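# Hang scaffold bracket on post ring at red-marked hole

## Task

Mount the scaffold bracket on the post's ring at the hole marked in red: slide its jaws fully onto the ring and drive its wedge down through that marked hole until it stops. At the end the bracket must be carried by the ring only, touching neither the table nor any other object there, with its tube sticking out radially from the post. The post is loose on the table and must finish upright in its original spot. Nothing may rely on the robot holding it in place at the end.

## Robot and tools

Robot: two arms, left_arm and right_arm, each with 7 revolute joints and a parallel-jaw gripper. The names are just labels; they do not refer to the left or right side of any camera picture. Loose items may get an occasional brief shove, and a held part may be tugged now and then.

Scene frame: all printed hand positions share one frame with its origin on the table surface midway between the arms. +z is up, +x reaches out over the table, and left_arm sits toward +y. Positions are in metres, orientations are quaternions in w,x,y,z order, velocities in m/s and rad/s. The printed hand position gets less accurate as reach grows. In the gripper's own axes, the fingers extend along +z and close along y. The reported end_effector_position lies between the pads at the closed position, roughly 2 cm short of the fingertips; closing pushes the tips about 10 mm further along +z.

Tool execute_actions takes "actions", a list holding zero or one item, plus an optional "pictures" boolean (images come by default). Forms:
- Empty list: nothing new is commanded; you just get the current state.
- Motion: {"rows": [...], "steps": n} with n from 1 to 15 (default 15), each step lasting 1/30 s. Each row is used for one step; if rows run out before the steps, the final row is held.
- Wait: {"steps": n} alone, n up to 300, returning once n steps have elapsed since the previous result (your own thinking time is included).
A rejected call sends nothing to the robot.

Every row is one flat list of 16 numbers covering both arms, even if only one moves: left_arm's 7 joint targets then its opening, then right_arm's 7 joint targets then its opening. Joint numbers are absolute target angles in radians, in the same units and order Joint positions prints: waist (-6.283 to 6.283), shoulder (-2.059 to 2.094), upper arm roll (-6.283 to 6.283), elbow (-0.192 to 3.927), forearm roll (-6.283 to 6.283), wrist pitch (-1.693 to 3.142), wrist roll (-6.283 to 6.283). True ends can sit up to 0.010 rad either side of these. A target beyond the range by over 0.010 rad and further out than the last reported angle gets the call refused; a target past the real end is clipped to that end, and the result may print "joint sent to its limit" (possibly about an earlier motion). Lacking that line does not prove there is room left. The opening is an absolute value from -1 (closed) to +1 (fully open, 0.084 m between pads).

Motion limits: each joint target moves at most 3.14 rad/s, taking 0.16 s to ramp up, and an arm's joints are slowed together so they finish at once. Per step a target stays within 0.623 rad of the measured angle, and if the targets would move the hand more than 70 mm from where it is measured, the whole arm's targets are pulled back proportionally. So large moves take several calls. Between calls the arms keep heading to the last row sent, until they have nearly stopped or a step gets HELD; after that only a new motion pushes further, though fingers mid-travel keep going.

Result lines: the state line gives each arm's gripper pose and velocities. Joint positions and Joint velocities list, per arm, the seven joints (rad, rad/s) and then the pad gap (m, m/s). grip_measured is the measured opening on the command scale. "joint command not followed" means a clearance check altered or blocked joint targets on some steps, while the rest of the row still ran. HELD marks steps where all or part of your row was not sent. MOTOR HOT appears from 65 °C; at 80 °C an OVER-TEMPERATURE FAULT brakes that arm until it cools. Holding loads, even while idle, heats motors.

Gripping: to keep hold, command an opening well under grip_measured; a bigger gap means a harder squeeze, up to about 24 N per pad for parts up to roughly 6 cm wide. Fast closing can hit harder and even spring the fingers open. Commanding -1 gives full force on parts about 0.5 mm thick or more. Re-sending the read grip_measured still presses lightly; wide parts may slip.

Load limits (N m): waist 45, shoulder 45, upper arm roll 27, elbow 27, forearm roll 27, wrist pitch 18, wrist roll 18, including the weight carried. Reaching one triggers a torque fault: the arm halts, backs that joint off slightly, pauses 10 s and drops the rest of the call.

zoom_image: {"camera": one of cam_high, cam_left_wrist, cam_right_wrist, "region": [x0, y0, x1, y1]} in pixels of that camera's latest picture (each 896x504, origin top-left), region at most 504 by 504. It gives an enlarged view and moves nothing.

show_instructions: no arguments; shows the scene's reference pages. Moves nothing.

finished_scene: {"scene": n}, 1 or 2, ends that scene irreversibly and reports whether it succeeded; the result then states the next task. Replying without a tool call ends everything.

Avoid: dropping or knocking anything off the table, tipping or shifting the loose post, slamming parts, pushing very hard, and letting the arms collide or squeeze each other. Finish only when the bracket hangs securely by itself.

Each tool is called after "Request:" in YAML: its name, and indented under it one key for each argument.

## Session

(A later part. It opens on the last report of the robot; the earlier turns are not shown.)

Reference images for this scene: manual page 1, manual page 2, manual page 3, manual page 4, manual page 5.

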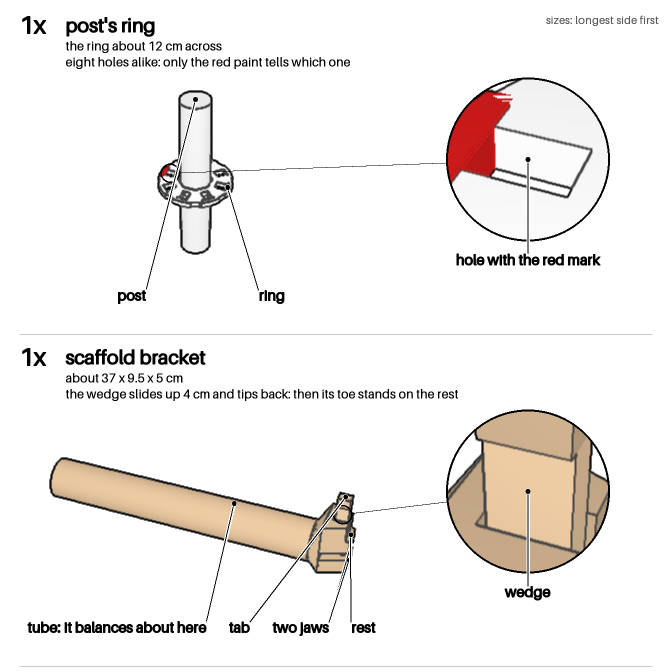

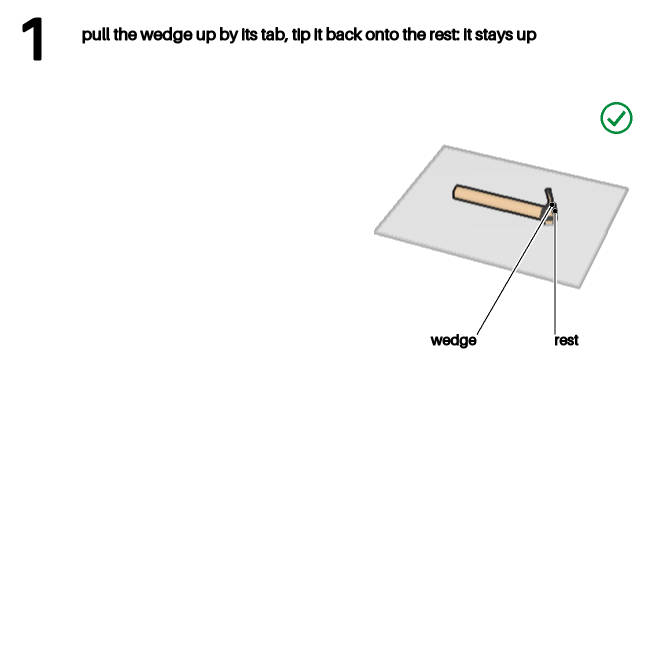

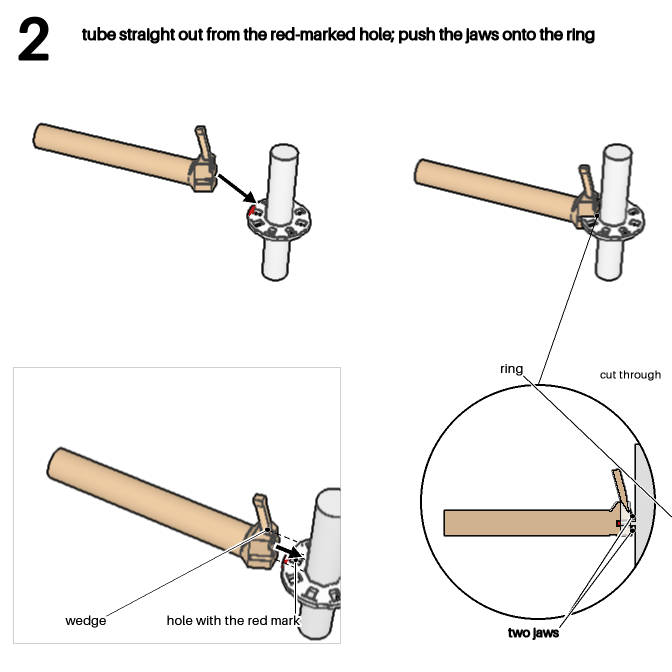

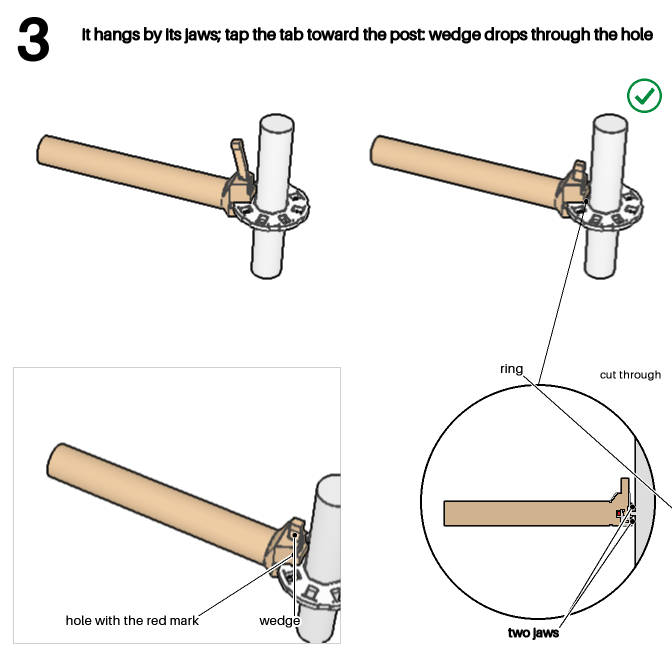

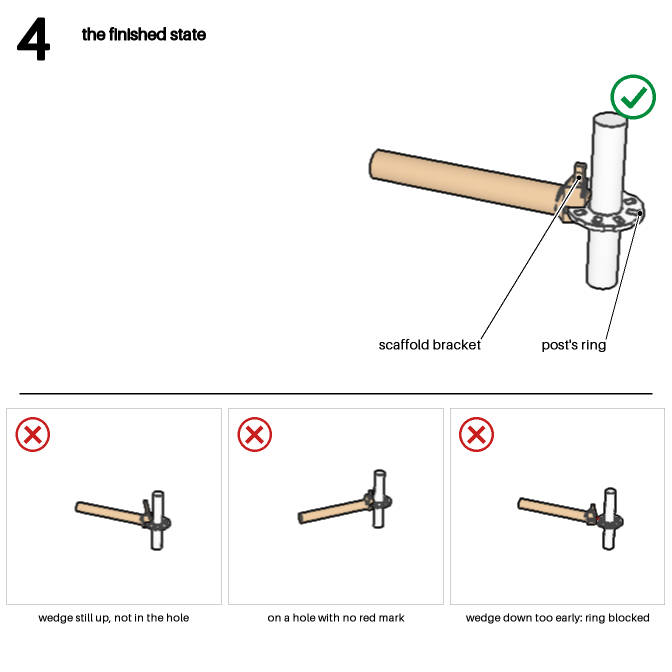

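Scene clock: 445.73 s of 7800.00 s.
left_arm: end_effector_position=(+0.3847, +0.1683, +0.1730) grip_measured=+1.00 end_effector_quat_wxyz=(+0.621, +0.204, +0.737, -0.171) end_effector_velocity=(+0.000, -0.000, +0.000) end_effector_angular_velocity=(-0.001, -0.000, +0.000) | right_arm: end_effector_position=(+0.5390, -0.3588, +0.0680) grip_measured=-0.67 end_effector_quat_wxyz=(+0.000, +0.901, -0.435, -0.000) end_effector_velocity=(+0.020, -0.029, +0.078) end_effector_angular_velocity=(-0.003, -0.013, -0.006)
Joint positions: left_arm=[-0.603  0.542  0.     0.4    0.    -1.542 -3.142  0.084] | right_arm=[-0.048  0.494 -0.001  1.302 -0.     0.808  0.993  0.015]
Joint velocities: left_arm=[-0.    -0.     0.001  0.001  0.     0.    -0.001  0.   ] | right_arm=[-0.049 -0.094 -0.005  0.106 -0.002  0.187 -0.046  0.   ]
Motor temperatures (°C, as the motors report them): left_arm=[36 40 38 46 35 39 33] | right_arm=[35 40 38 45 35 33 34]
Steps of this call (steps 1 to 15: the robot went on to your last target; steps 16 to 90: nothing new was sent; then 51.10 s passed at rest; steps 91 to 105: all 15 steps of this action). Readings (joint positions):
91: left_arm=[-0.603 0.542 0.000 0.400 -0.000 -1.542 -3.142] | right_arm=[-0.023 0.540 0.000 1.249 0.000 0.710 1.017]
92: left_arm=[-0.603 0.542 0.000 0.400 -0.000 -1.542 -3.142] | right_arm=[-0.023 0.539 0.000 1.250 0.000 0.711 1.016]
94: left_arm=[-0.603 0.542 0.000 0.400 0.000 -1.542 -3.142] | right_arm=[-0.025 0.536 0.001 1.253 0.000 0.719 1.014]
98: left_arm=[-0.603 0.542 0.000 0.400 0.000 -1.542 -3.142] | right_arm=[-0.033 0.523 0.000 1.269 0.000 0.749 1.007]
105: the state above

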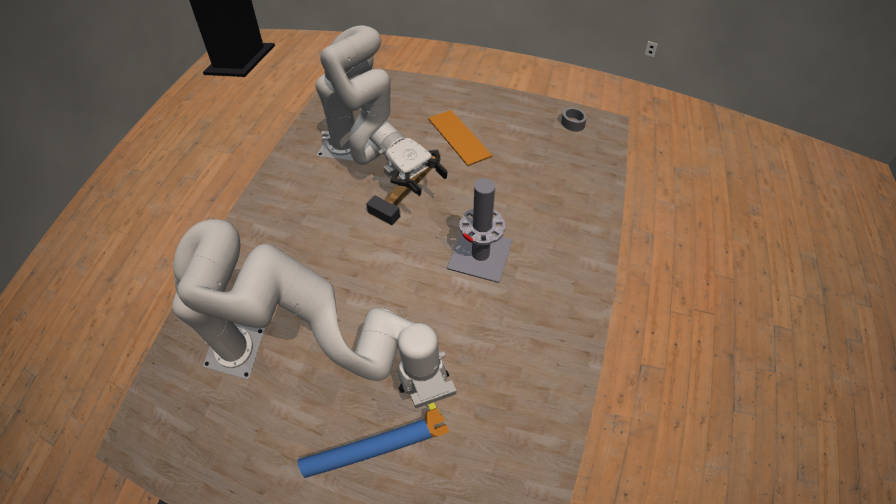

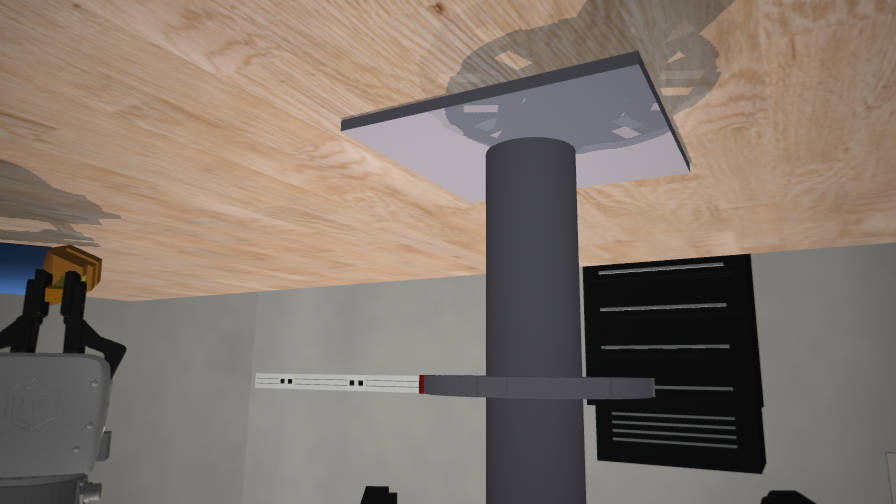

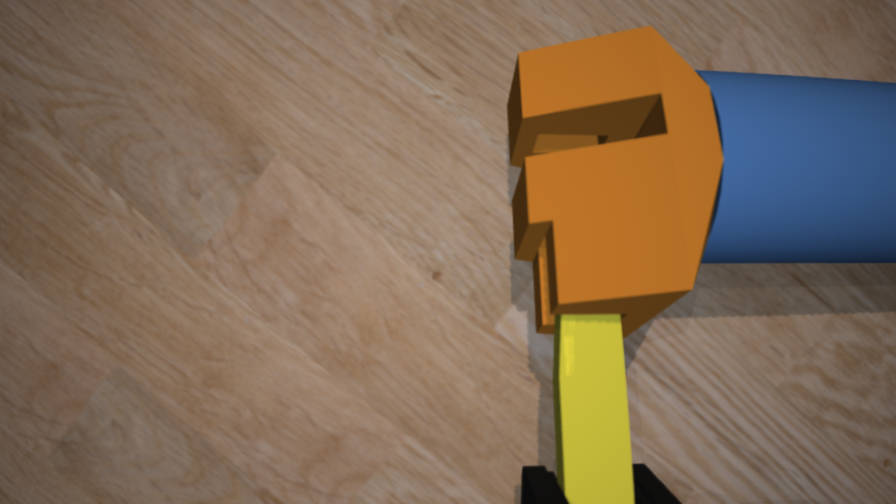

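Request:
execute_actions:
  actions:
    - {"rows":[[-0.6028,0.5421,0,0.4001,0,-1.542,-3.1416,1,-0.0542,0.4874,0,1.3181,0,0.8307,0.9858,-0.82],[-0.6028,0.5421,0,0.4001,0,-1.542,-3.1416,1,-0.0596,0.4882,0,1.3311,0,0.8429,0.9804,-0.82],[-0.6028,0.5421,0,0.4001,0,-1.542,-3.1416,1,-0.0669,0.4894,0,1.3488,0,0.8595,0.9731,-0.82],[-0.6028,0.5421,0,0.4001,0,-1.542,-3.1416,1,-0.0751,0.4907,0,1.3689,0,0.8782,0.9649,-0.82],[-0.6028,0.5421,0,0.4001,0,-1.542,-3.1416,1,-0.0834,0.4920,0,1.3890,0,0.8970,0.9566,-0.82],[-0.6028,0.5421,0,0.4001,0,-1.542,-3.1416,1,-0.0916,0.4933,0,1.4091,0,0.9158,0.9484,-0.82],[-0.6028,0.5421,0,0.4001,0,-1.542,-3.1416,1,-0.0999,0.4946,0,1.4292,0,0.9346,0.9401,-0.82],[-0.6028,0.5421,0,0.4001,0,-1.542,-3.1416,1,-0.1093,0.5054,0,1.4549,0,0.9496,0.9308,-0.82],[-0.6028,0.5421,0,0.4001,0,-1.542,-3.1416,1,-0.1186,0.5161,0,1.4807,0,0.9646,0.9214,-0.82],[-0.6028,0.5421,0,0.4001,0,-1.542,-3.1416,1,-0.1280,0.5269,0,1.5064,0,0.9795,0.9121,-0.82],[-0.6028,0.5421,0,0.4001,0,-1.542,-3.1416,1,-0.1368,0.5369,0,1.5306,0,0.9936,0.9033,-0.82],[-0.6028,0.5421,0,0.4001,0,-1.542,-3.1416,1,-0.1449,0.5463,0,1.5531,0,1.0067,0.8951,-0.82],[-0.6028,0.5421,0,0.4001,0,-1.542,-3.1416,1,-0.1514,0.5537,0,1.5708,0,1.0170,0.8887,-0.82],[-0.6028,0.5421,0,0.4001,0,-1.542,-3.1416,1,-0.1561,0.5591,0,1.5837,0,1.0245,0.8840,-0.82],[-0.6028,0.5421,0,0.4001,0,-1.542,-3.1416,1,-0.1584,0.5618,0,1.5901,0,1.0282,0.8817,-0.82]],"steps":15}

Scene clock: 482.13 s of 7800.00 s.
left_arm: end_effector_position=(+0.3847, +0.1683, +0.1730) grip_measured=+1.00 end_effector_quat_wxyz=(+0.621, +0.204, +0.737, -0.171) end_effector_velocity=(+0.001, -0.001, +0.001) end_effector_angular_velocity=(-0.001, -0.003, -0.000) | right_arm: end_effector_position=(+0.5810, -0.4094, +0.1193) grip_measured=-0.66 end_effector_quat_wxyz=(-0.001, +0.901, -0.435, +0.002) end_effector_velocity=(+0.097, -0.129, +0.064) end_effector_angular_velocity=(+0.003, +0.004, -0.002)
Joint positions: left_arm=[-0.603  0.542 -0.     0.4    0.    -1.542 -3.142  0.084] | right_arm=[-0.138  0.538 -0.001  1.534  0.     0.993  0.903  0.015]
Joint velocities: left_arm=[-0.001 -0.    -0.     0.003 -0.001 -0.     0.     0.   ] | right_arm=[-0.218  0.248  0.003  0.59   0.003  0.345 -0.216 -0.   ]
Motor temperatures (°C, as the motors report them): left_arm=[36 40 38 46 35 39 33] | right_arm=[35 40 38 47 35 33 34]
Steps of this call (steps 1 to 30: the robot went on to your last target; steps 31 to 90: nothing new was sent; then 32.90 s passed at rest; steps 91 to 105: all 15 steps of this action). Readings (joint positions):
91: left_arm=[-0.603 0.542 -0.000 0.400 -0.000 -1.542 -3.142] | right_arm=[-0.051 0.487 0.000 1.311 0.000 0.824 0.989]
92: left_arm=[-0.603 0.542 0.000 0.400 -0.000 -1.542 -3.142] | right_arm=[-0.052 0.487 0.000 1.313 0.000 0.826 0.988]
94: left_arm=[-0.603 0.542 -0.000 0.400 0.000 -1.542 -3.142] | right_arm=[-0.056 0.489 0.001 1.323 0.000 0.838 0.983]
98: left_arm=[-0.603 0.542 0.000 0.400 -0.000 -1.542 -3.142] | right_arm=[-0.080 0.492 0.000 1.382 0.000 0.891 0.960]
105: the state above

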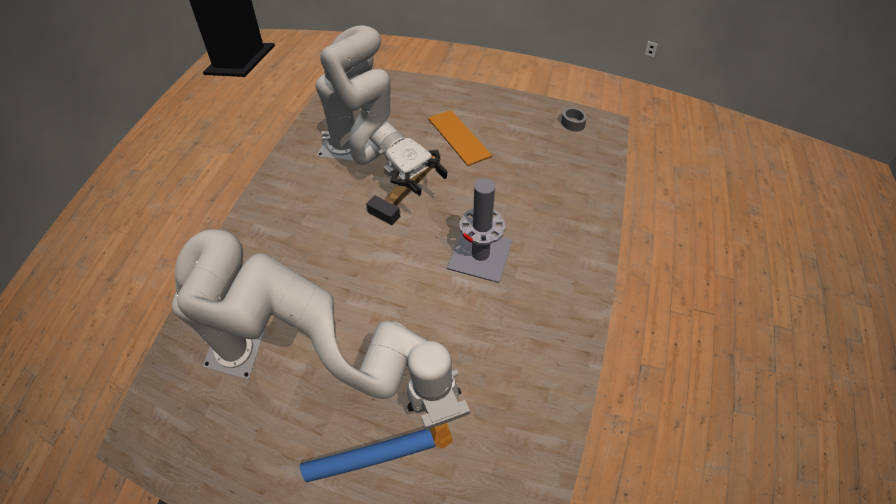

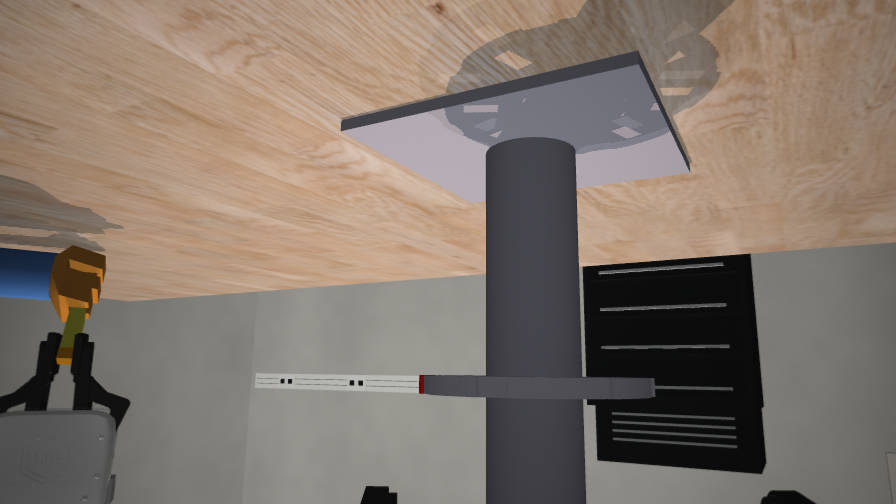

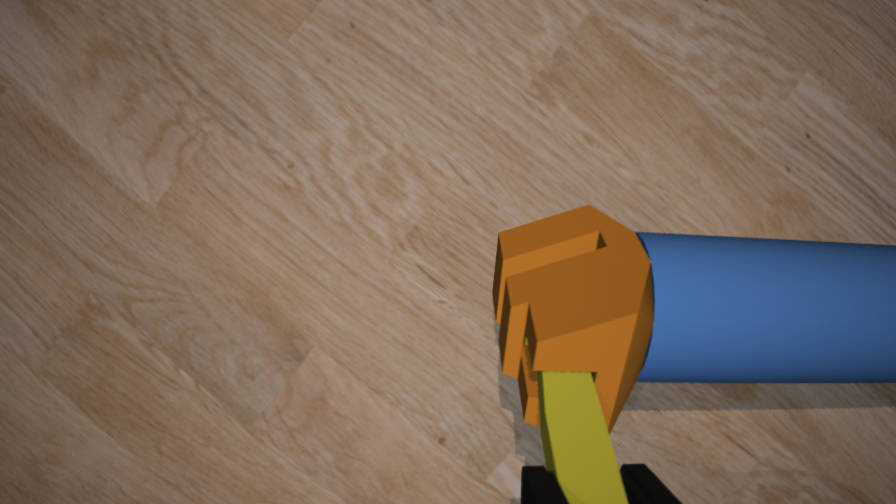

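Request:
execute_actions:
  actions: []

Scene clock: 486.87 s of 7800.00 s.
left_arm: end_effector_position=(+0.3847, +0.1683, +0.1730) grip_measured=+1.00 end_effector_quat_wxyz=(+0.621, +0.204, +0.737, -0.171) end_effector_velocity=(+0.000, +0.000, +0.000) end_effector_angular_velocity=(+0.000, -0.000, +0.000) | right_arm: end_effector_position=(+0.5890, -0.4213, +0.1250) grip_measured=-0.66 end_effector_quat_wxyz=(+0.000, +0.901, -0.434, +0.000) end_effector_velocity=(-0.000, -0.001, +0.000) end_effector_angular_velocity=(-0.002, -0.000, +0.001)
Joint positions: left_arm=[-0.603  0.542 -0.     0.4   -0.    -1.542 -3.142  0.084] | right_arm=[-0.158  0.562 -0.     1.59  -0.     1.028  0.882  0.015]
Joint velocities: left_arm=[-0. -0.  0.  0.  0. -0.  0.  0.] | right_arm=[-0.    -0.001 -0.    -0.    -0.002 -0.    -0.    -0.   ]
Motor temperatures (°C, as the motors report them): left_arm=[36 40 38 46 35 39 33] | right_arm=[35 40 38 47 35 33 34]
Steps of this call (steps 1 to 30: the robot went on to your last target; steps 31 to 90: nothing new was sent; then 1.73 s passed at rest). Readings (joint positions):
1: left_arm=[-0.603 0.542 -0.000 0.400 -0.000 -1.542 -3.142] | right_arm=[-0.145 0.546 -0.001 1.552 0.000 1.003 0.896]
2: left_arm=[-0.603 0.542 -0.000 0.400 -0.000 -1.542 -3.142] | right_arm=[-0.150 0.551 -0.001 1.566 0.000 1.010 0.892]
4: left_arm=[-0.603 0.542 0.000 0.400 0.000 -1.542 -3.142] | right_arm=[-0.155 0.556 -0.001 1.580 0.000 1.019 0.886]
8: left_arm=[-0.603 0.542 0.000 0.400 -0.000 -1.542 -3.142] | right_arm=[-0.157 0.561 0.001 1.587 0.000 1.026 0.883]
90: the state above
All arms were judged still, so your last target was given up. Only a new action makes them travel on or press farther. Fingers that are still opening or closing keep moving.

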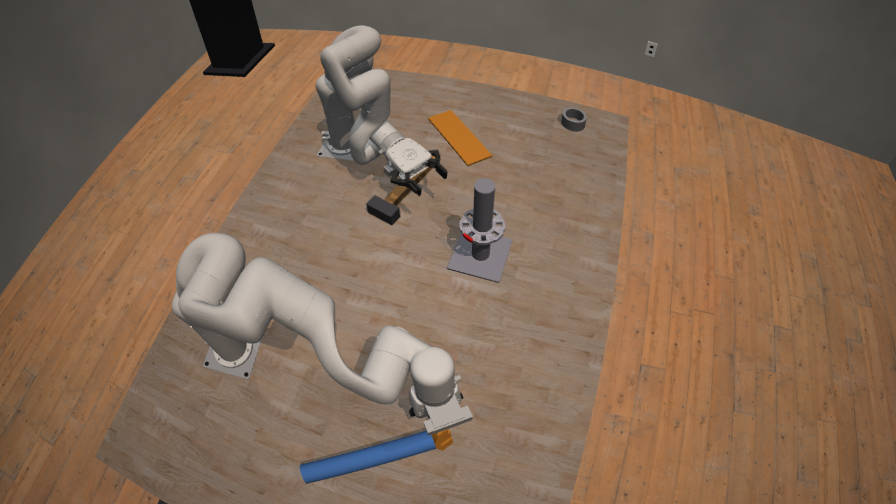

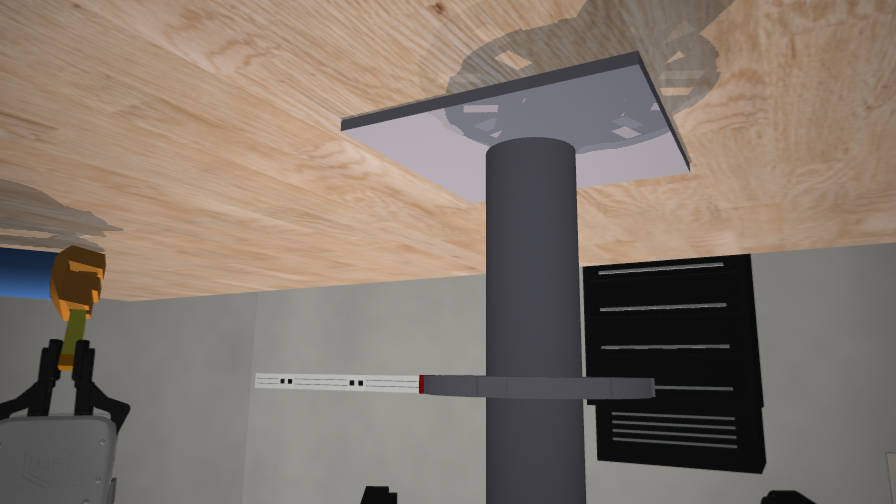

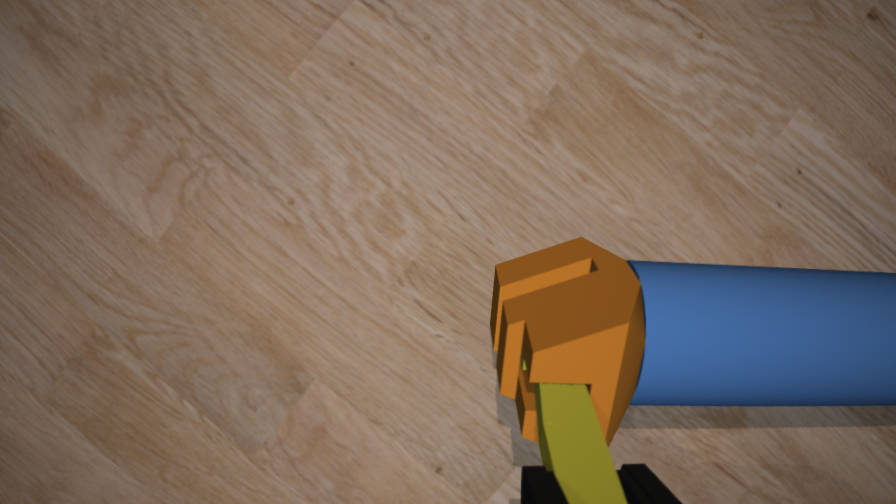

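Request:
execute_actions:
  actions:
    - {"rows":[[-0.6028,0.5421,0,0.4001,0,-1.542,-3.1416,1,-0.1613,0.5676,0,1.5995,0,1.0318,0.8788,-0.82],[-0.6028,0.5421,0,0.4001,0,-1.542,-3.1416,1,-0.1658,0.5769,0,1.6145,0,1.0375,0.8743,-0.82],[-0.6028,0.5421,0,0.4001,0,-1.542,-3.1416,1,-0.1710,0.5873,0,1.6314,0,1.0440,0.8691,-0.82],[-0.6028,0.5421,0,0.4001,0,-1.542,-3.1416,1,-0.1761,0.5978,0,1.6483,0,1.0505,0.8640,-0.82],[-0.6028,0.5421,0,0.4001,0,-1.542,-3.1416,1,-0.1812,0.6082,0,1.6652,0,1.0569,0.8589,-0.82],[-0.6028,0.5421,0,0.4001,0,-1.542,-3.1416,1,-0.1864,0.6187,0,1.6821,0,1.0634,0.8537,-0.82],[-0.6028,0.5421,0,0.4001,0,-1.542,-3.1416,1,-0.1915,0.6291,0,1.6990,0,1.0698,0.8486,-0.82],[-0.6028,0.5421,0,0.4001,0,-1.542,-3.1416,1,-0.1961,0.6384,0,1.7140,0,1.0756,0.8440,-0.82],[-0.6028,0.5421,0,0.4001,0,-1.542,-3.1416,1,-0.2007,0.6477,0,1.7290,0,1.0813,0.8394,-0.82],[-0.6028,0.5421,0,0.4001,0,-1.542,-3.1416,1,-0.2047,0.6558,0,1.7421,0,1.0864,0.8354,-0.82],[-0.6028,0.5421,0,0.4001,0,-1.542,-3.1416,1,-0.2081,0.6628,0,1.7534,0,1.0907,0.8320,-0.82],[-0.6028,0.5421,0,0.4001,0,-1.542,-3.1416,1,-0.2109,0.6686,0,1.7628,0,1.0943,0.8292,-0.82],[-0.6028,0.5421,0,0.4001,0,-1.542,-3.1416,1,-0.2132,0.6733,0,1.7703,0,1.0971,0.8269,-0.82],[-0.6028,0.5421,0,0.4001,0,-1.542,-3.1416,1,-0.2146,0.6762,0,1.7750,0,1.0989,0.8255,-0.82],[-0.6028,0.5421,0,0.4001,0,-1.542,-3.1416,1,-0.2155,0.6779,0,1.7778,0,1.1000,0.8246,-0.82]],"steps":15}
  pictures: false

Request:
execute_actions:
  actions: []

Scene clock: 515.60 s of 7800.00 s.
left_arm: end_effector_position=(+0.3847, +0.1683, +0.1730) grip_measured=+1.00 end_effector_quat_wxyz=(+0.621, +0.204, +0.737, -0.171) end_effector_velocity=(+0.000, +0.000, +0.000) end_effector_angular_velocity=(+0.001, -0.001, +0.000) | right_arm: end_effector_position=(+0.6155, -0.4537, +0.1248) grip_measured=-0.66 end_effector_quat_wxyz=(-0.000, +0.901, -0.435, +0.001) end_effector_velocity=(+0.039, -0.048, -0.003) end_effector_angular_velocity=(+0.004, -0.002, +0.007)
Joint positions: left_arm=[-0.603  0.542 -0.     0.4   -0.    -1.542 -3.142  0.084] | right_arm=[-0.209  0.663 -0.     1.754  0.     1.09   0.832  0.015]
Joint velocities: left_arm=[ 0.001 -0.    -0.    -0.    -0.    -0.     0.002  0.   ] | right_arm=[-0.076  0.163  0.005  0.262  0.001  0.097 -0.079 -0.   ]
Motor temperatures (°C, as the motors report them): left_arm=[36 40 38 46 35 39 33] | right_arm=[35 40 38 47 35 33 34]
Steps of this call (steps 1 to 90: nothing new was sent; then 25.23 s passed at rest; steps 91 to 105: all 15 steps of this action). Readings (joint positions):
91: left_arm=[-0.603 0.542 -0.000 0.400 -0.000 -1.542 -3.142] | right_arm=[-0.158 0.562 0.000 1.590 -0.000 1.028 0.882]
92: left_arm=[-0.603 0.542 0.000 0.400 -0.000 -1.542 -3.142] | right_arm=[-0.159 0.563 0.000 1.592 -0.000 1.029 0.881]
94: left_arm=[-0.603 0.542 -0.000 0.400 -0.000 -1.542 -3.142] | right_arm=[-0.163 0.571 0.000 1.605 -0.000 1.035 0.877]
98: left_arm=[-0.603 0.542 0.000 0.400 -0.000 -1.542 -3.142] | right_arm=[-0.180 0.605 -0.001 1.659 -0.000 1.055 0.861]
105: the state above

Scene clock: 515.60 s of 7800.00 s.
left_arm: end_effector_position=(+0.3847, +0.1683, +0.1730) grip_measured=+1.00 end_effector_quat_wxyz=(+0.621, +0.204, +0.737, -0.171) end_effector_velocity=(+0.000, +0.000, +0.000) end_effector_angular_velocity=(+0.001, -0.001, +0.000) | right_arm: end_effector_position=(+0.6155, -0.4537, +0.1248) grip_measured=-0.66 end_effector_quat_wxyz=(-0.000, +0.901, -0.435, +0.001) end_effector_velocity=(+0.039, -0.048, -0.003) end_effector_angular_velocity=(+0.004, -0.002, +0.007)
Joint positions: left_arm=[-0.603  0.542 -0.     0.4   -0.    -1.542 -3.142  0.084] | right_arm=[-0.209  0.663 -0.     1.754  0.     1.09   0.832  0.015]
Joint velocities: left_arm=[ 0.001 -0.    -0.    -0.    -0.    -0.     0.002  0.   ] | right_arm=[-0.076  0.163  0.005  0.262  0.001  0.097 -0.079 -0.   ]
Motor temperatures (°C, as the motors report them): left_arm=[36 40 38 46 35 39 33] | right_arm=[35 40 38 47 35 33 34]

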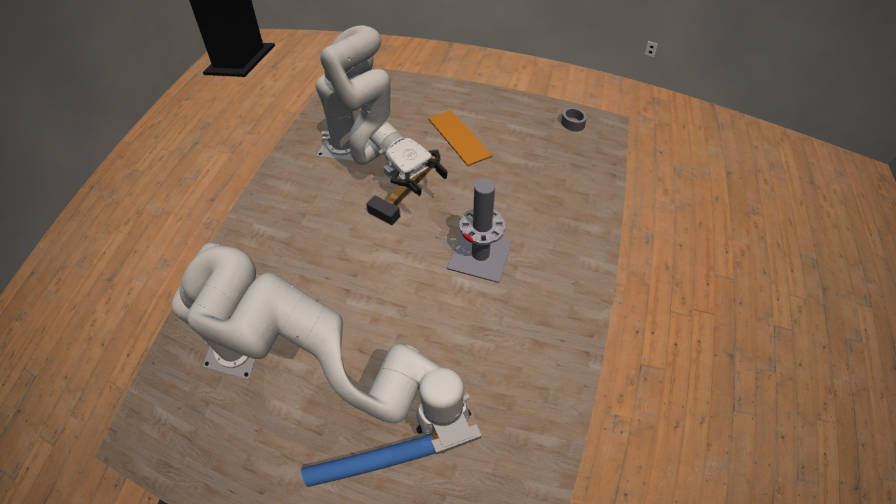

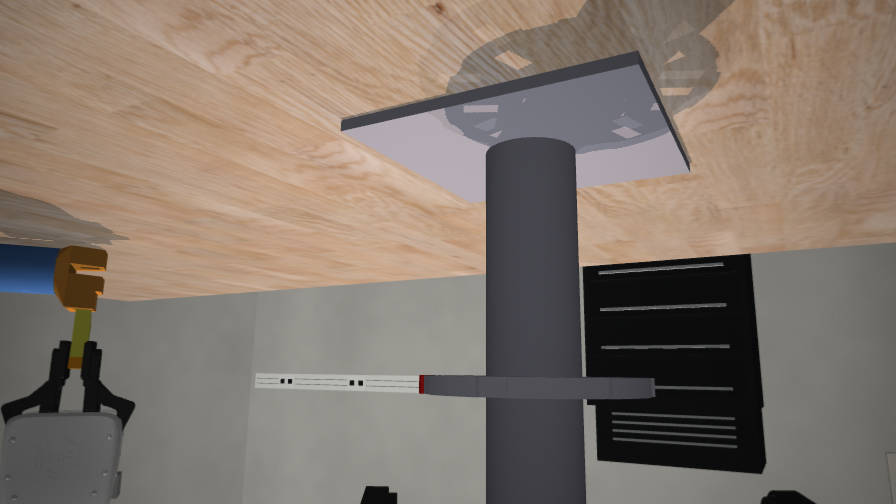

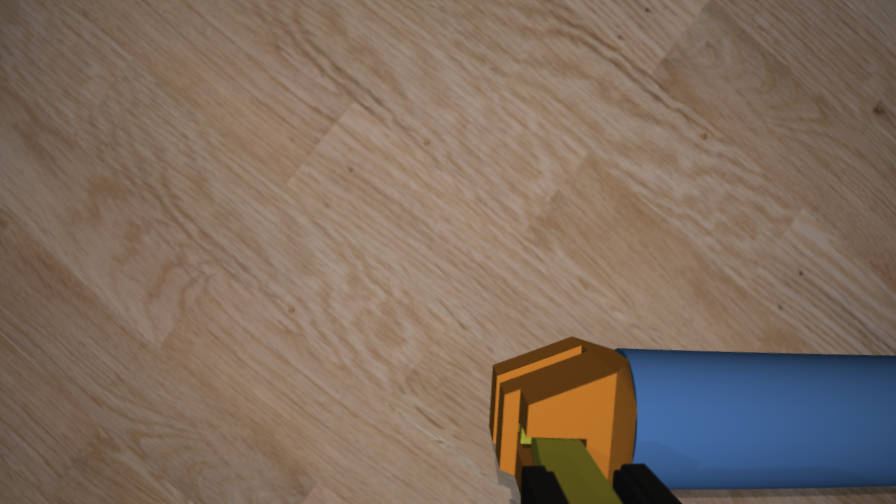

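Request:
execute_actions:
  actions: []

Request:
zoom_image:
  camera: "cam_left_wrist"
  region: [0, 200, 200, 420]

Scene clock: 521.03 s of 7800.00 s.
left_arm: end_effector_position=(+0.3847, +0.1683, +0.1730) grip_measured=+1.00 end_effector_quat_wxyz=(+0.621, +0.204, +0.737, -0.171) end_effector_velocity=(+0.000, -0.000, +0.000) end_effector_angular_velocity=(-0.001, -0.000, -0.000) | right_arm: end_effector_position=(+0.6186, -0.4583, +0.1245) grip_measured=-0.66 end_effector_quat_wxyz=(-0.000, +0.901, -0.434, -0.000) end_effector_velocity=(+0.000, +0.000, +0.001) end_effector_angular_velocity=(+0.000, -0.001, +0.000)
Joint positions: left_arm=[-0.603  0.542 -0.     0.4   -0.    -1.542 -3.142  0.084] | right_arm=[-0.215  0.678  0.     1.778  0.     1.1    0.825  0.015]
Joint velocities: left_arm=[-0.    -0.    -0.     0.001  0.     0.    -0.    -0.   ] | right_arm=[ 0.001 -0.001 -0.    -0.     0.001 -0.     0.    -0.   ]
Motor temperatures (°C, as the motors report them): left_arm=[36 40 38 46 35 39 33] | right_arm=[35 40 38 47 35 33 34]
Steps of this call (steps 1 to 30: the robot went on to your last target; steps 31 to 90: nothing new was sent; then 2.43 s passed at rest). Readings (joint positions):
1: left_arm=[-0.603 0.542 -0.000 0.400 0.000 -1.542 -3.142] | right_arm=[-0.211 0.668 -0.000 1.762 0.000 1.093 0.830]
2: left_arm=[-0.603 0.542 -0.000 0.400 -0.000 -1.542 -3.142] | right_arm=[-0.212 0.671 0.000 1.767 0.000 1.095 0.828]
4: left_arm=[-0.603 0.542 -0.000 0.400 0.000 -1.542 -3.142] | right_arm=[-0.214 0.675 0.001 1.772 0.000 1.098 0.826]
8: left_arm=[-0.603 0.542 -0.000 0.400 -0.000 -1.542 -3.142] | right_arm=[-0.214 0.677 0.001 1.776 0.000 1.100 0.825]
90: the state above
All arms were judged still, so your last target was given up. Only a new action makes them travel on or press farther. Fingers that are still opening or closing keep moving.

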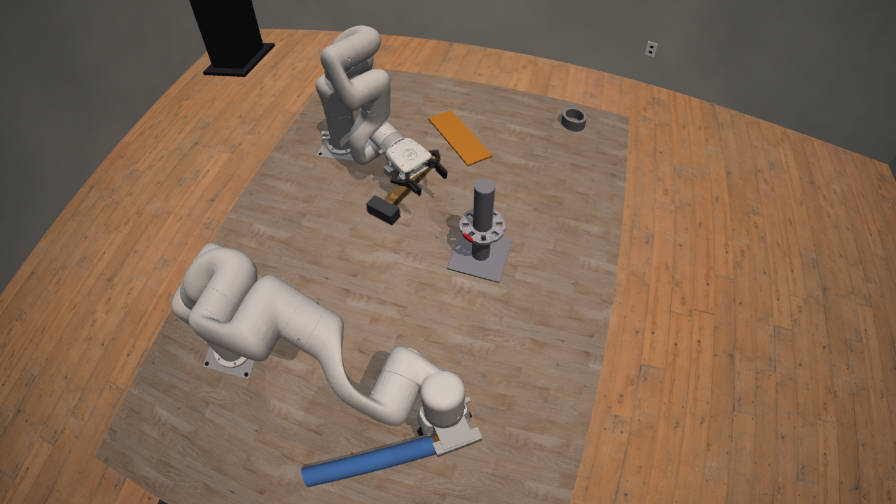

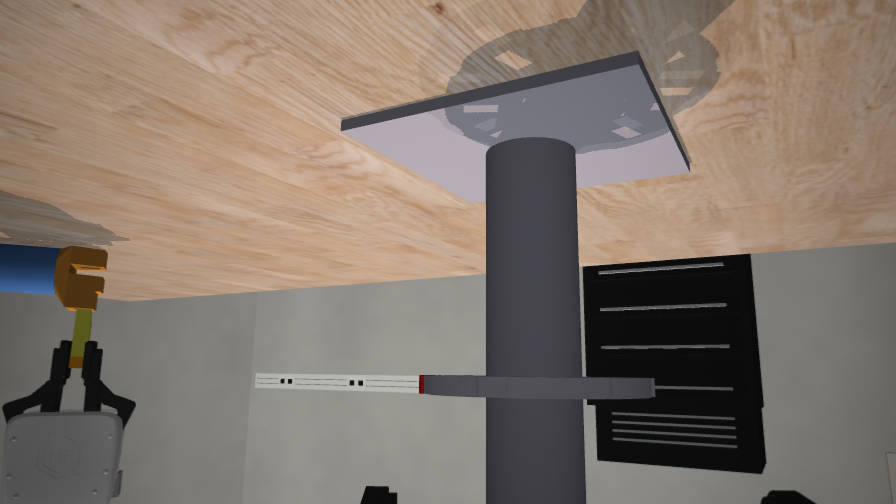

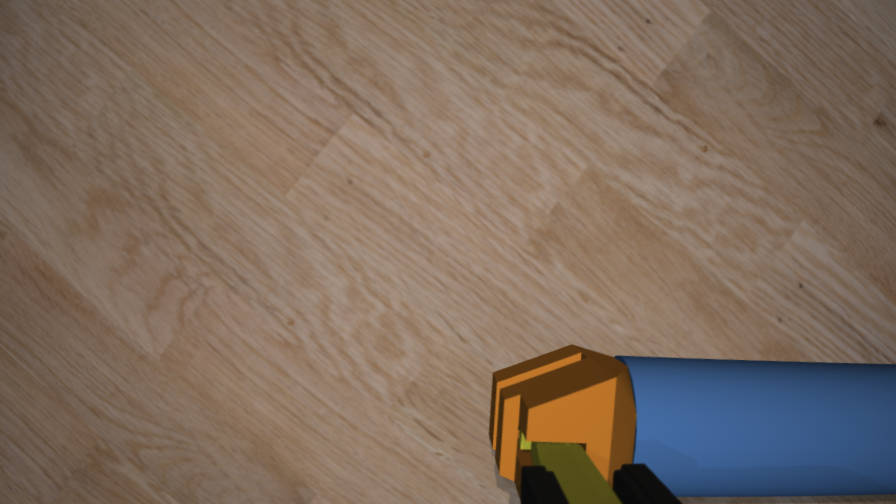

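Region (0, 200, 200, 420) of cam_left_wrist's 896x504 image, scaled by 2.291, with more detail than that image has; it fills the left 458 columns of this view, and the rest is white.

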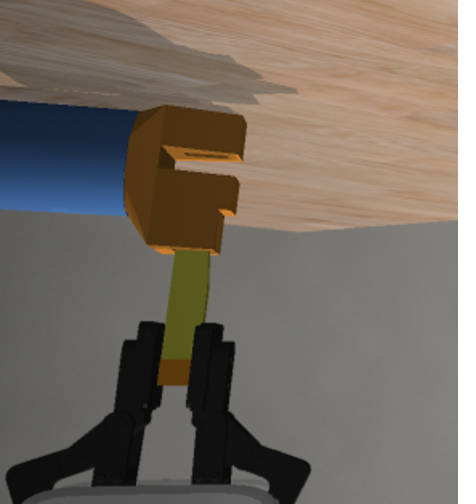

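Request:
execute_actions:
  actions:
    - {"rows":[[-0.6028,0.5421,0,0.4001,0,-1.542,-3.1416,1,-0.2155,0.6767,0,1.7795,0,1.1029,0.8246,-0.82],[-0.6028,0.5421,0,0.4001,0,-1.542,-3.1416,1,-0.2155,0.6749,0,1.7820,0,1.1072,0.8246,-0.82],[-0.6028,0.5421,0,0.4001,0,-1.542,-3.1416,1,-0.2155,0.6731,0,1.7846,0,1.1115,0.8246,-0.82],[-0.6028,0.5421,0,0.4001,0,-1.542,-3.1416,1,-0.2155,0.6713,0,1.7871,0,1.1158,0.8246,-0.82],[-0.6028,0.5421,0,0.4001,0,-1.542,-3.1416,1,-0.2155,0.6695,0,1.7896,0,1.1202,0.8246,-0.82],[-0.6028,0.5421,0,0.4001,0,-1.542,-3.1416,1,-0.2155,0.6677,0,1.7922,0,1.1245,0.8246,-0.82],[-0.6028,0.5421,0,0.4001,0,-1.542,-3.1416,1,-0.2155,0.6659,0,1.7947,0,1.1288,0.8246,-0.82]],"steps":15}

Request:
zoom_image:
  camera: "cam_left_wrist"
  region: [0, 200, 200, 420]

Scene clock: 604.77 s of 7800.00 s.
left_arm: end_effector_position=(+0.3847, +0.1683, +0.1730) grip_measured=+1.00 end_effector_quat_wxyz=(+0.621, +0.204, +0.737, -0.171) end_effector_velocity=(+0.001, +0.000, +0.001) end_effector_angular_velocity=(-0.001, -0.002, +0.002) | right_arm: end_effector_position=(+0.6168, -0.4601, +0.1337) grip_measured=-0.66 end_effector_quat_wxyz=(+0.002, +0.900, -0.435, -0.003) end_effector_velocity=(+0.004, +0.007, +0.012) end_effector_angular_velocity=(+0.006, -0.017, +0.008)
Joint positions: left_arm=[-0.603  0.542  0.     0.4    0.    -1.542 -3.142  0.084] | right_arm=[-0.217  0.669 -0.002  1.791 -0.     1.129  0.825  0.015]
Joint velocities: left_arm=[ 0.001 -0.    -0.001  0.003 -0.001  0.    -0.    -0.   ] | right_arm=[ 0.004 -0.012  0.008  0.012  0.003  0.007  0.     0.   ]
Motor temperatures (°C, as the motors report them): left_arm=[36 40 38 46 35 39 33] | right_arm=[35 41 38 47 35 33 34]
Steps of this call (steps 1 to 90: nothing new was sent; then 80.23 s passed at rest; steps 91 to 105: all 15 steps of this action). Readings (joint positions):
91: left_arm=[-0.603 0.542 0.000 0.400 0.000 -1.542 -3.142] | right_arm=[-0.215 0.678 0.000 1.778 0.000 1.100 0.825]
92: left_arm=[-0.603 0.542 -0.000 0.400 -0.000 -1.542 -3.142] | right_arm=[-0.215 0.678 -0.000 1.778 -0.000 1.101 0.825]
94: left_arm=[-0.603 0.542 -0.000 0.400 -0.000 -1.542 -3.142] | right_arm=[-0.216 0.676 -0.000 1.780 -0.000 1.105 0.825]
98: left_arm=[-0.603 0.542 -0.000 0.400 -0.000 -1.542 -3.142] | right_arm=[-0.216 0.670 -0.001 1.789 -0.000 1.120 0.825]
105: the state above

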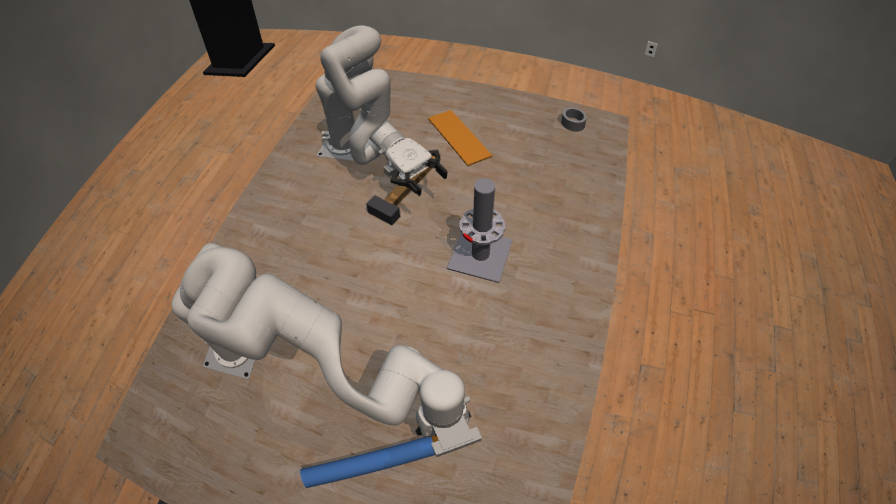

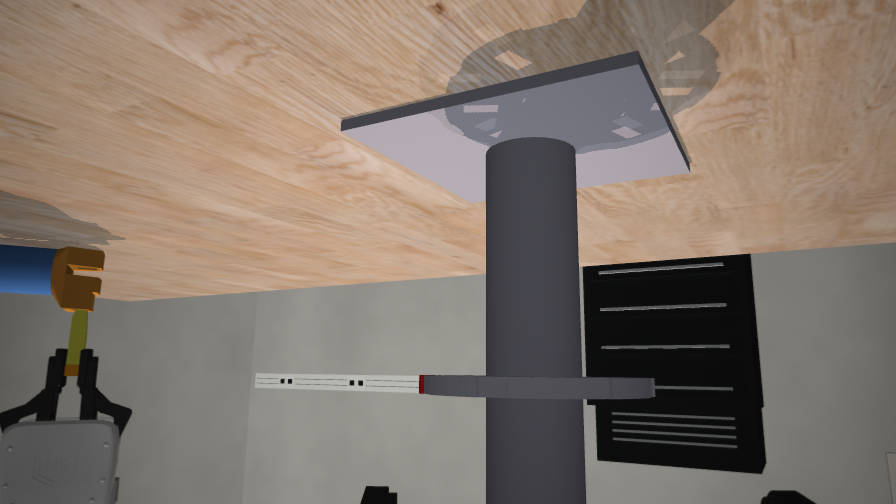

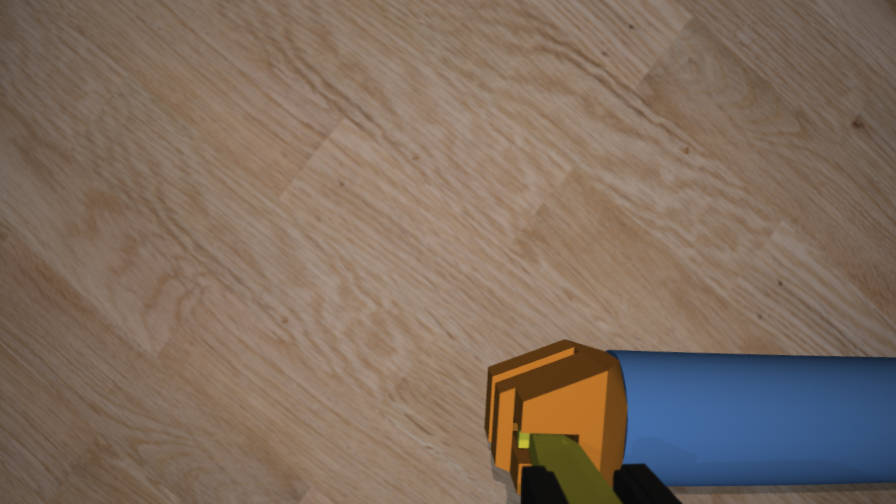

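Region (0, 200, 200, 420) of cam_left_wrist's 896x504 image, scaled by 2.291, with more detail than that image has; it fills the left 458 columns of this view, and the rest is white.

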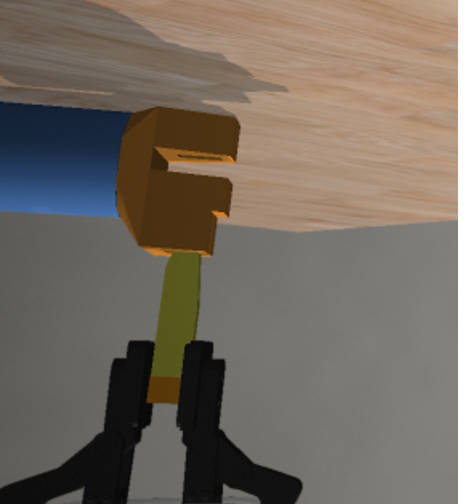

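Request:
execute_actions:
  actions:
    - {"rows":[[-0.6028,0.5421,0,0.4001,0,-1.542,-3.1416,1,-0.2173,0.6609,0,1.7856,0.0040,1.1205,0.8212,-0.82],[-0.6028,0.5421,0,0.4001,0,-1.542,-3.1416,1,-0.2208,0.6511,0,1.7675,0.0122,1.1039,0.8141,-0.82],[-0.6028,0.5421,0,0.4001,0,-1.542,-3.1416,1,-0.2242,0.6414,0,1.7497,0.0207,1.0876,0.8067,-0.82],[-0.6028,0.5421,0,0.4001,0,-1.542,-3.1416,1,-0.2281,0.6309,0,1.7300,0.0307,1.0695,0.7980,-0.82],[-0.6028,0.5421,0,0.4001,0,-1.542,-3.1416,1,-0.2319,0.6205,0,1.7107,0.0410,1.0516,0.7888,-0.82],[-0.6028,0.5421,0,0.4001,0,-1.542,-3.1416,1,-0.2357,0.6105,0,1.6917,0.0518,1.0340,0.7793,-0.82],[-0.6028,0.5421,0,0.4001,0,-1.542,-3.1416,1,-0.2394,0.6007,0,1.6731,0.0629,1.0166,0.7693,-0.82],[-0.6028,0.5421,0,0.4001,0,-1.542,-3.1416,1,-0.2432,0.5911,0,1.6548,0.0744,0.9995,0.7589,-0.82],[-0.6028,0.5421,0,0.4001,0,-1.542,-3.1416,1,-0.2468,0.5818,0,1.6369,0.0863,0.9827,0.7481,-0.82],[-0.6028,0.5421,0,0.4001,0,-1.542,-3.1416,1,-0.2505,0.5728,0,1.6193,0.0986,0.9661,0.7368,-0.82],[-0.6028,0.5421,0,0.4001,0,-1.542,-3.1416,1,-0.2540,0.5640,0,1.6021,0.1113,0.9498,0.7252,-0.82],[-0.6028,0.5421,0,0.4001,0,-1.542,-3.1416,1,-0.2572,0.5564,0,1.5871,0.1229,0.9355,0.7145,-0.82]],"steps":15}

Request:
zoom_image:
  camera: "cam_left_wrist"
  region: [0, 200, 200, 420]

Scene clock: 637.63 s of 7800.00 s.
left_arm: end_effector_position=(+0.3847, +0.1683, +0.1730) grip_measured=+1.00 end_effector_quat_wxyz=(+0.621, +0.204, +0.737, -0.171) end_effector_velocity=(-0.000, -0.000, -0.000) end_effector_angular_velocity=(+0.000, -0.000, -0.000) | right_arm: end_effector_position=(+0.6110, -0.4650, +0.1365) grip_measured=-0.66 end_effector_quat_wxyz=(-0.056, +0.899, -0.434, +0.027) end_effector_velocity=(-0.013, -0.015, -0.004) end_effector_angular_velocity=(+0.100, -0.126, -0.012)
Joint positions: left_arm=[-0.603  0.542 -0.     0.4   -0.    -1.542 -3.142  0.084] | right_arm=[-0.254  0.566 -0.001  1.606  0.109  0.955  0.727  0.015]
Joint velocities: left_arm=[ 0.    -0.    -0.001 -0.    -0.    -0.     0.    -0.   ] | right_arm=[-0.053 -0.12  -0.007 -0.24   0.166 -0.221 -0.152 -0.   ]
Motor temperatures (°C, as the motors report them): left_arm=[36 40 38 46 35 39 33] | right_arm=[35 42 38 50 35 33 34]
Steps of this call (steps 1 to 15: the robot went on to your last target; steps 16 to 90: nothing new was sent; then 29.37 s passed at rest; steps 91 to 105: all 15 steps of this action). Readings (joint positions):
91: left_arm=[-0.603 0.542 -0.000 0.400 -0.000 -1.542 -3.142] | right_arm=[-0.216 0.666 0.000 1.795 0.000 1.129 0.825]
92: left_arm=[-0.603 0.542 0.000 0.400 -0.000 -1.542 -3.142] | right_arm=[-0.216 0.665 0.000 1.793 0.001 1.127 0.824]
94: left_arm=[-0.603 0.542 -0.000 0.400 -0.000 -1.542 -3.142] | right_arm=[-0.218 0.657 0.001 1.778 0.008 1.113 0.818]
98: left_arm=[-0.603 0.542 -0.000 0.400 0.000 -1.542 -3.142] | right_arm=[-0.230 0.624 0.001 1.719 0.038 1.059 0.792]
105: the state above

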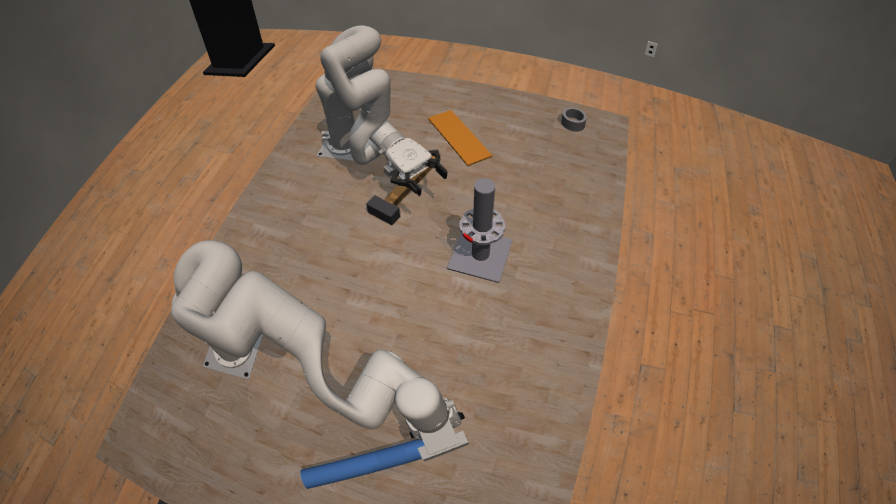

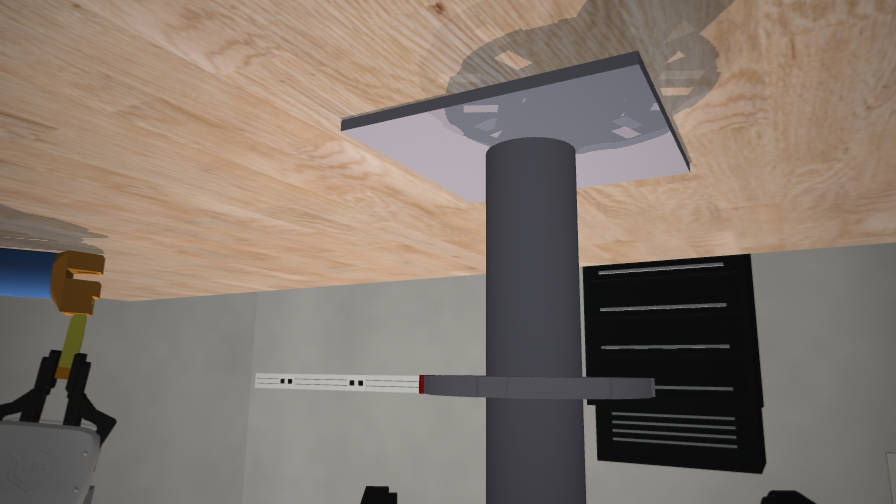

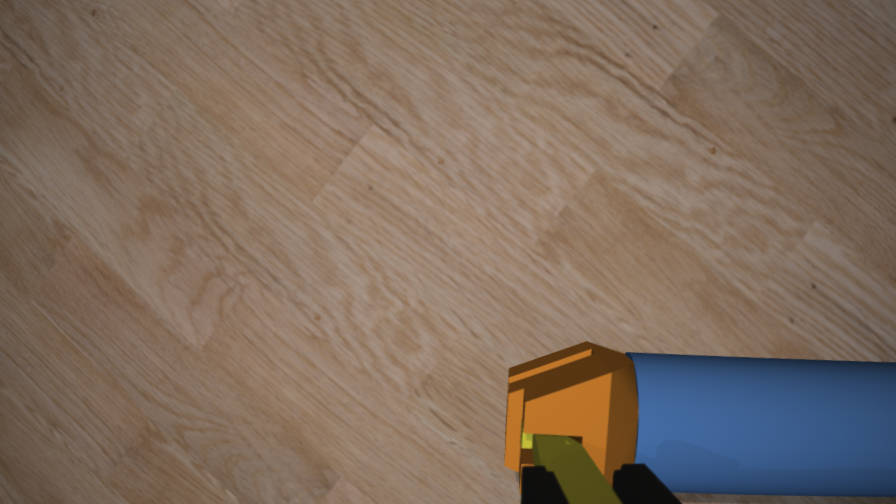

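Region (0, 200, 200, 420) of cam_left_wrist's 896x504 image, scaled by 2.291, with more detail than that image has; it fills the left 458 columns of this view, and the rest is white.

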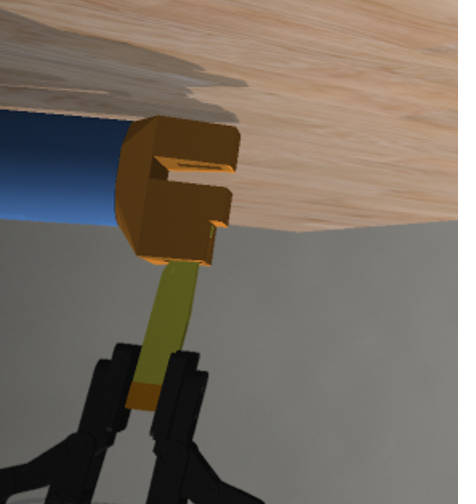

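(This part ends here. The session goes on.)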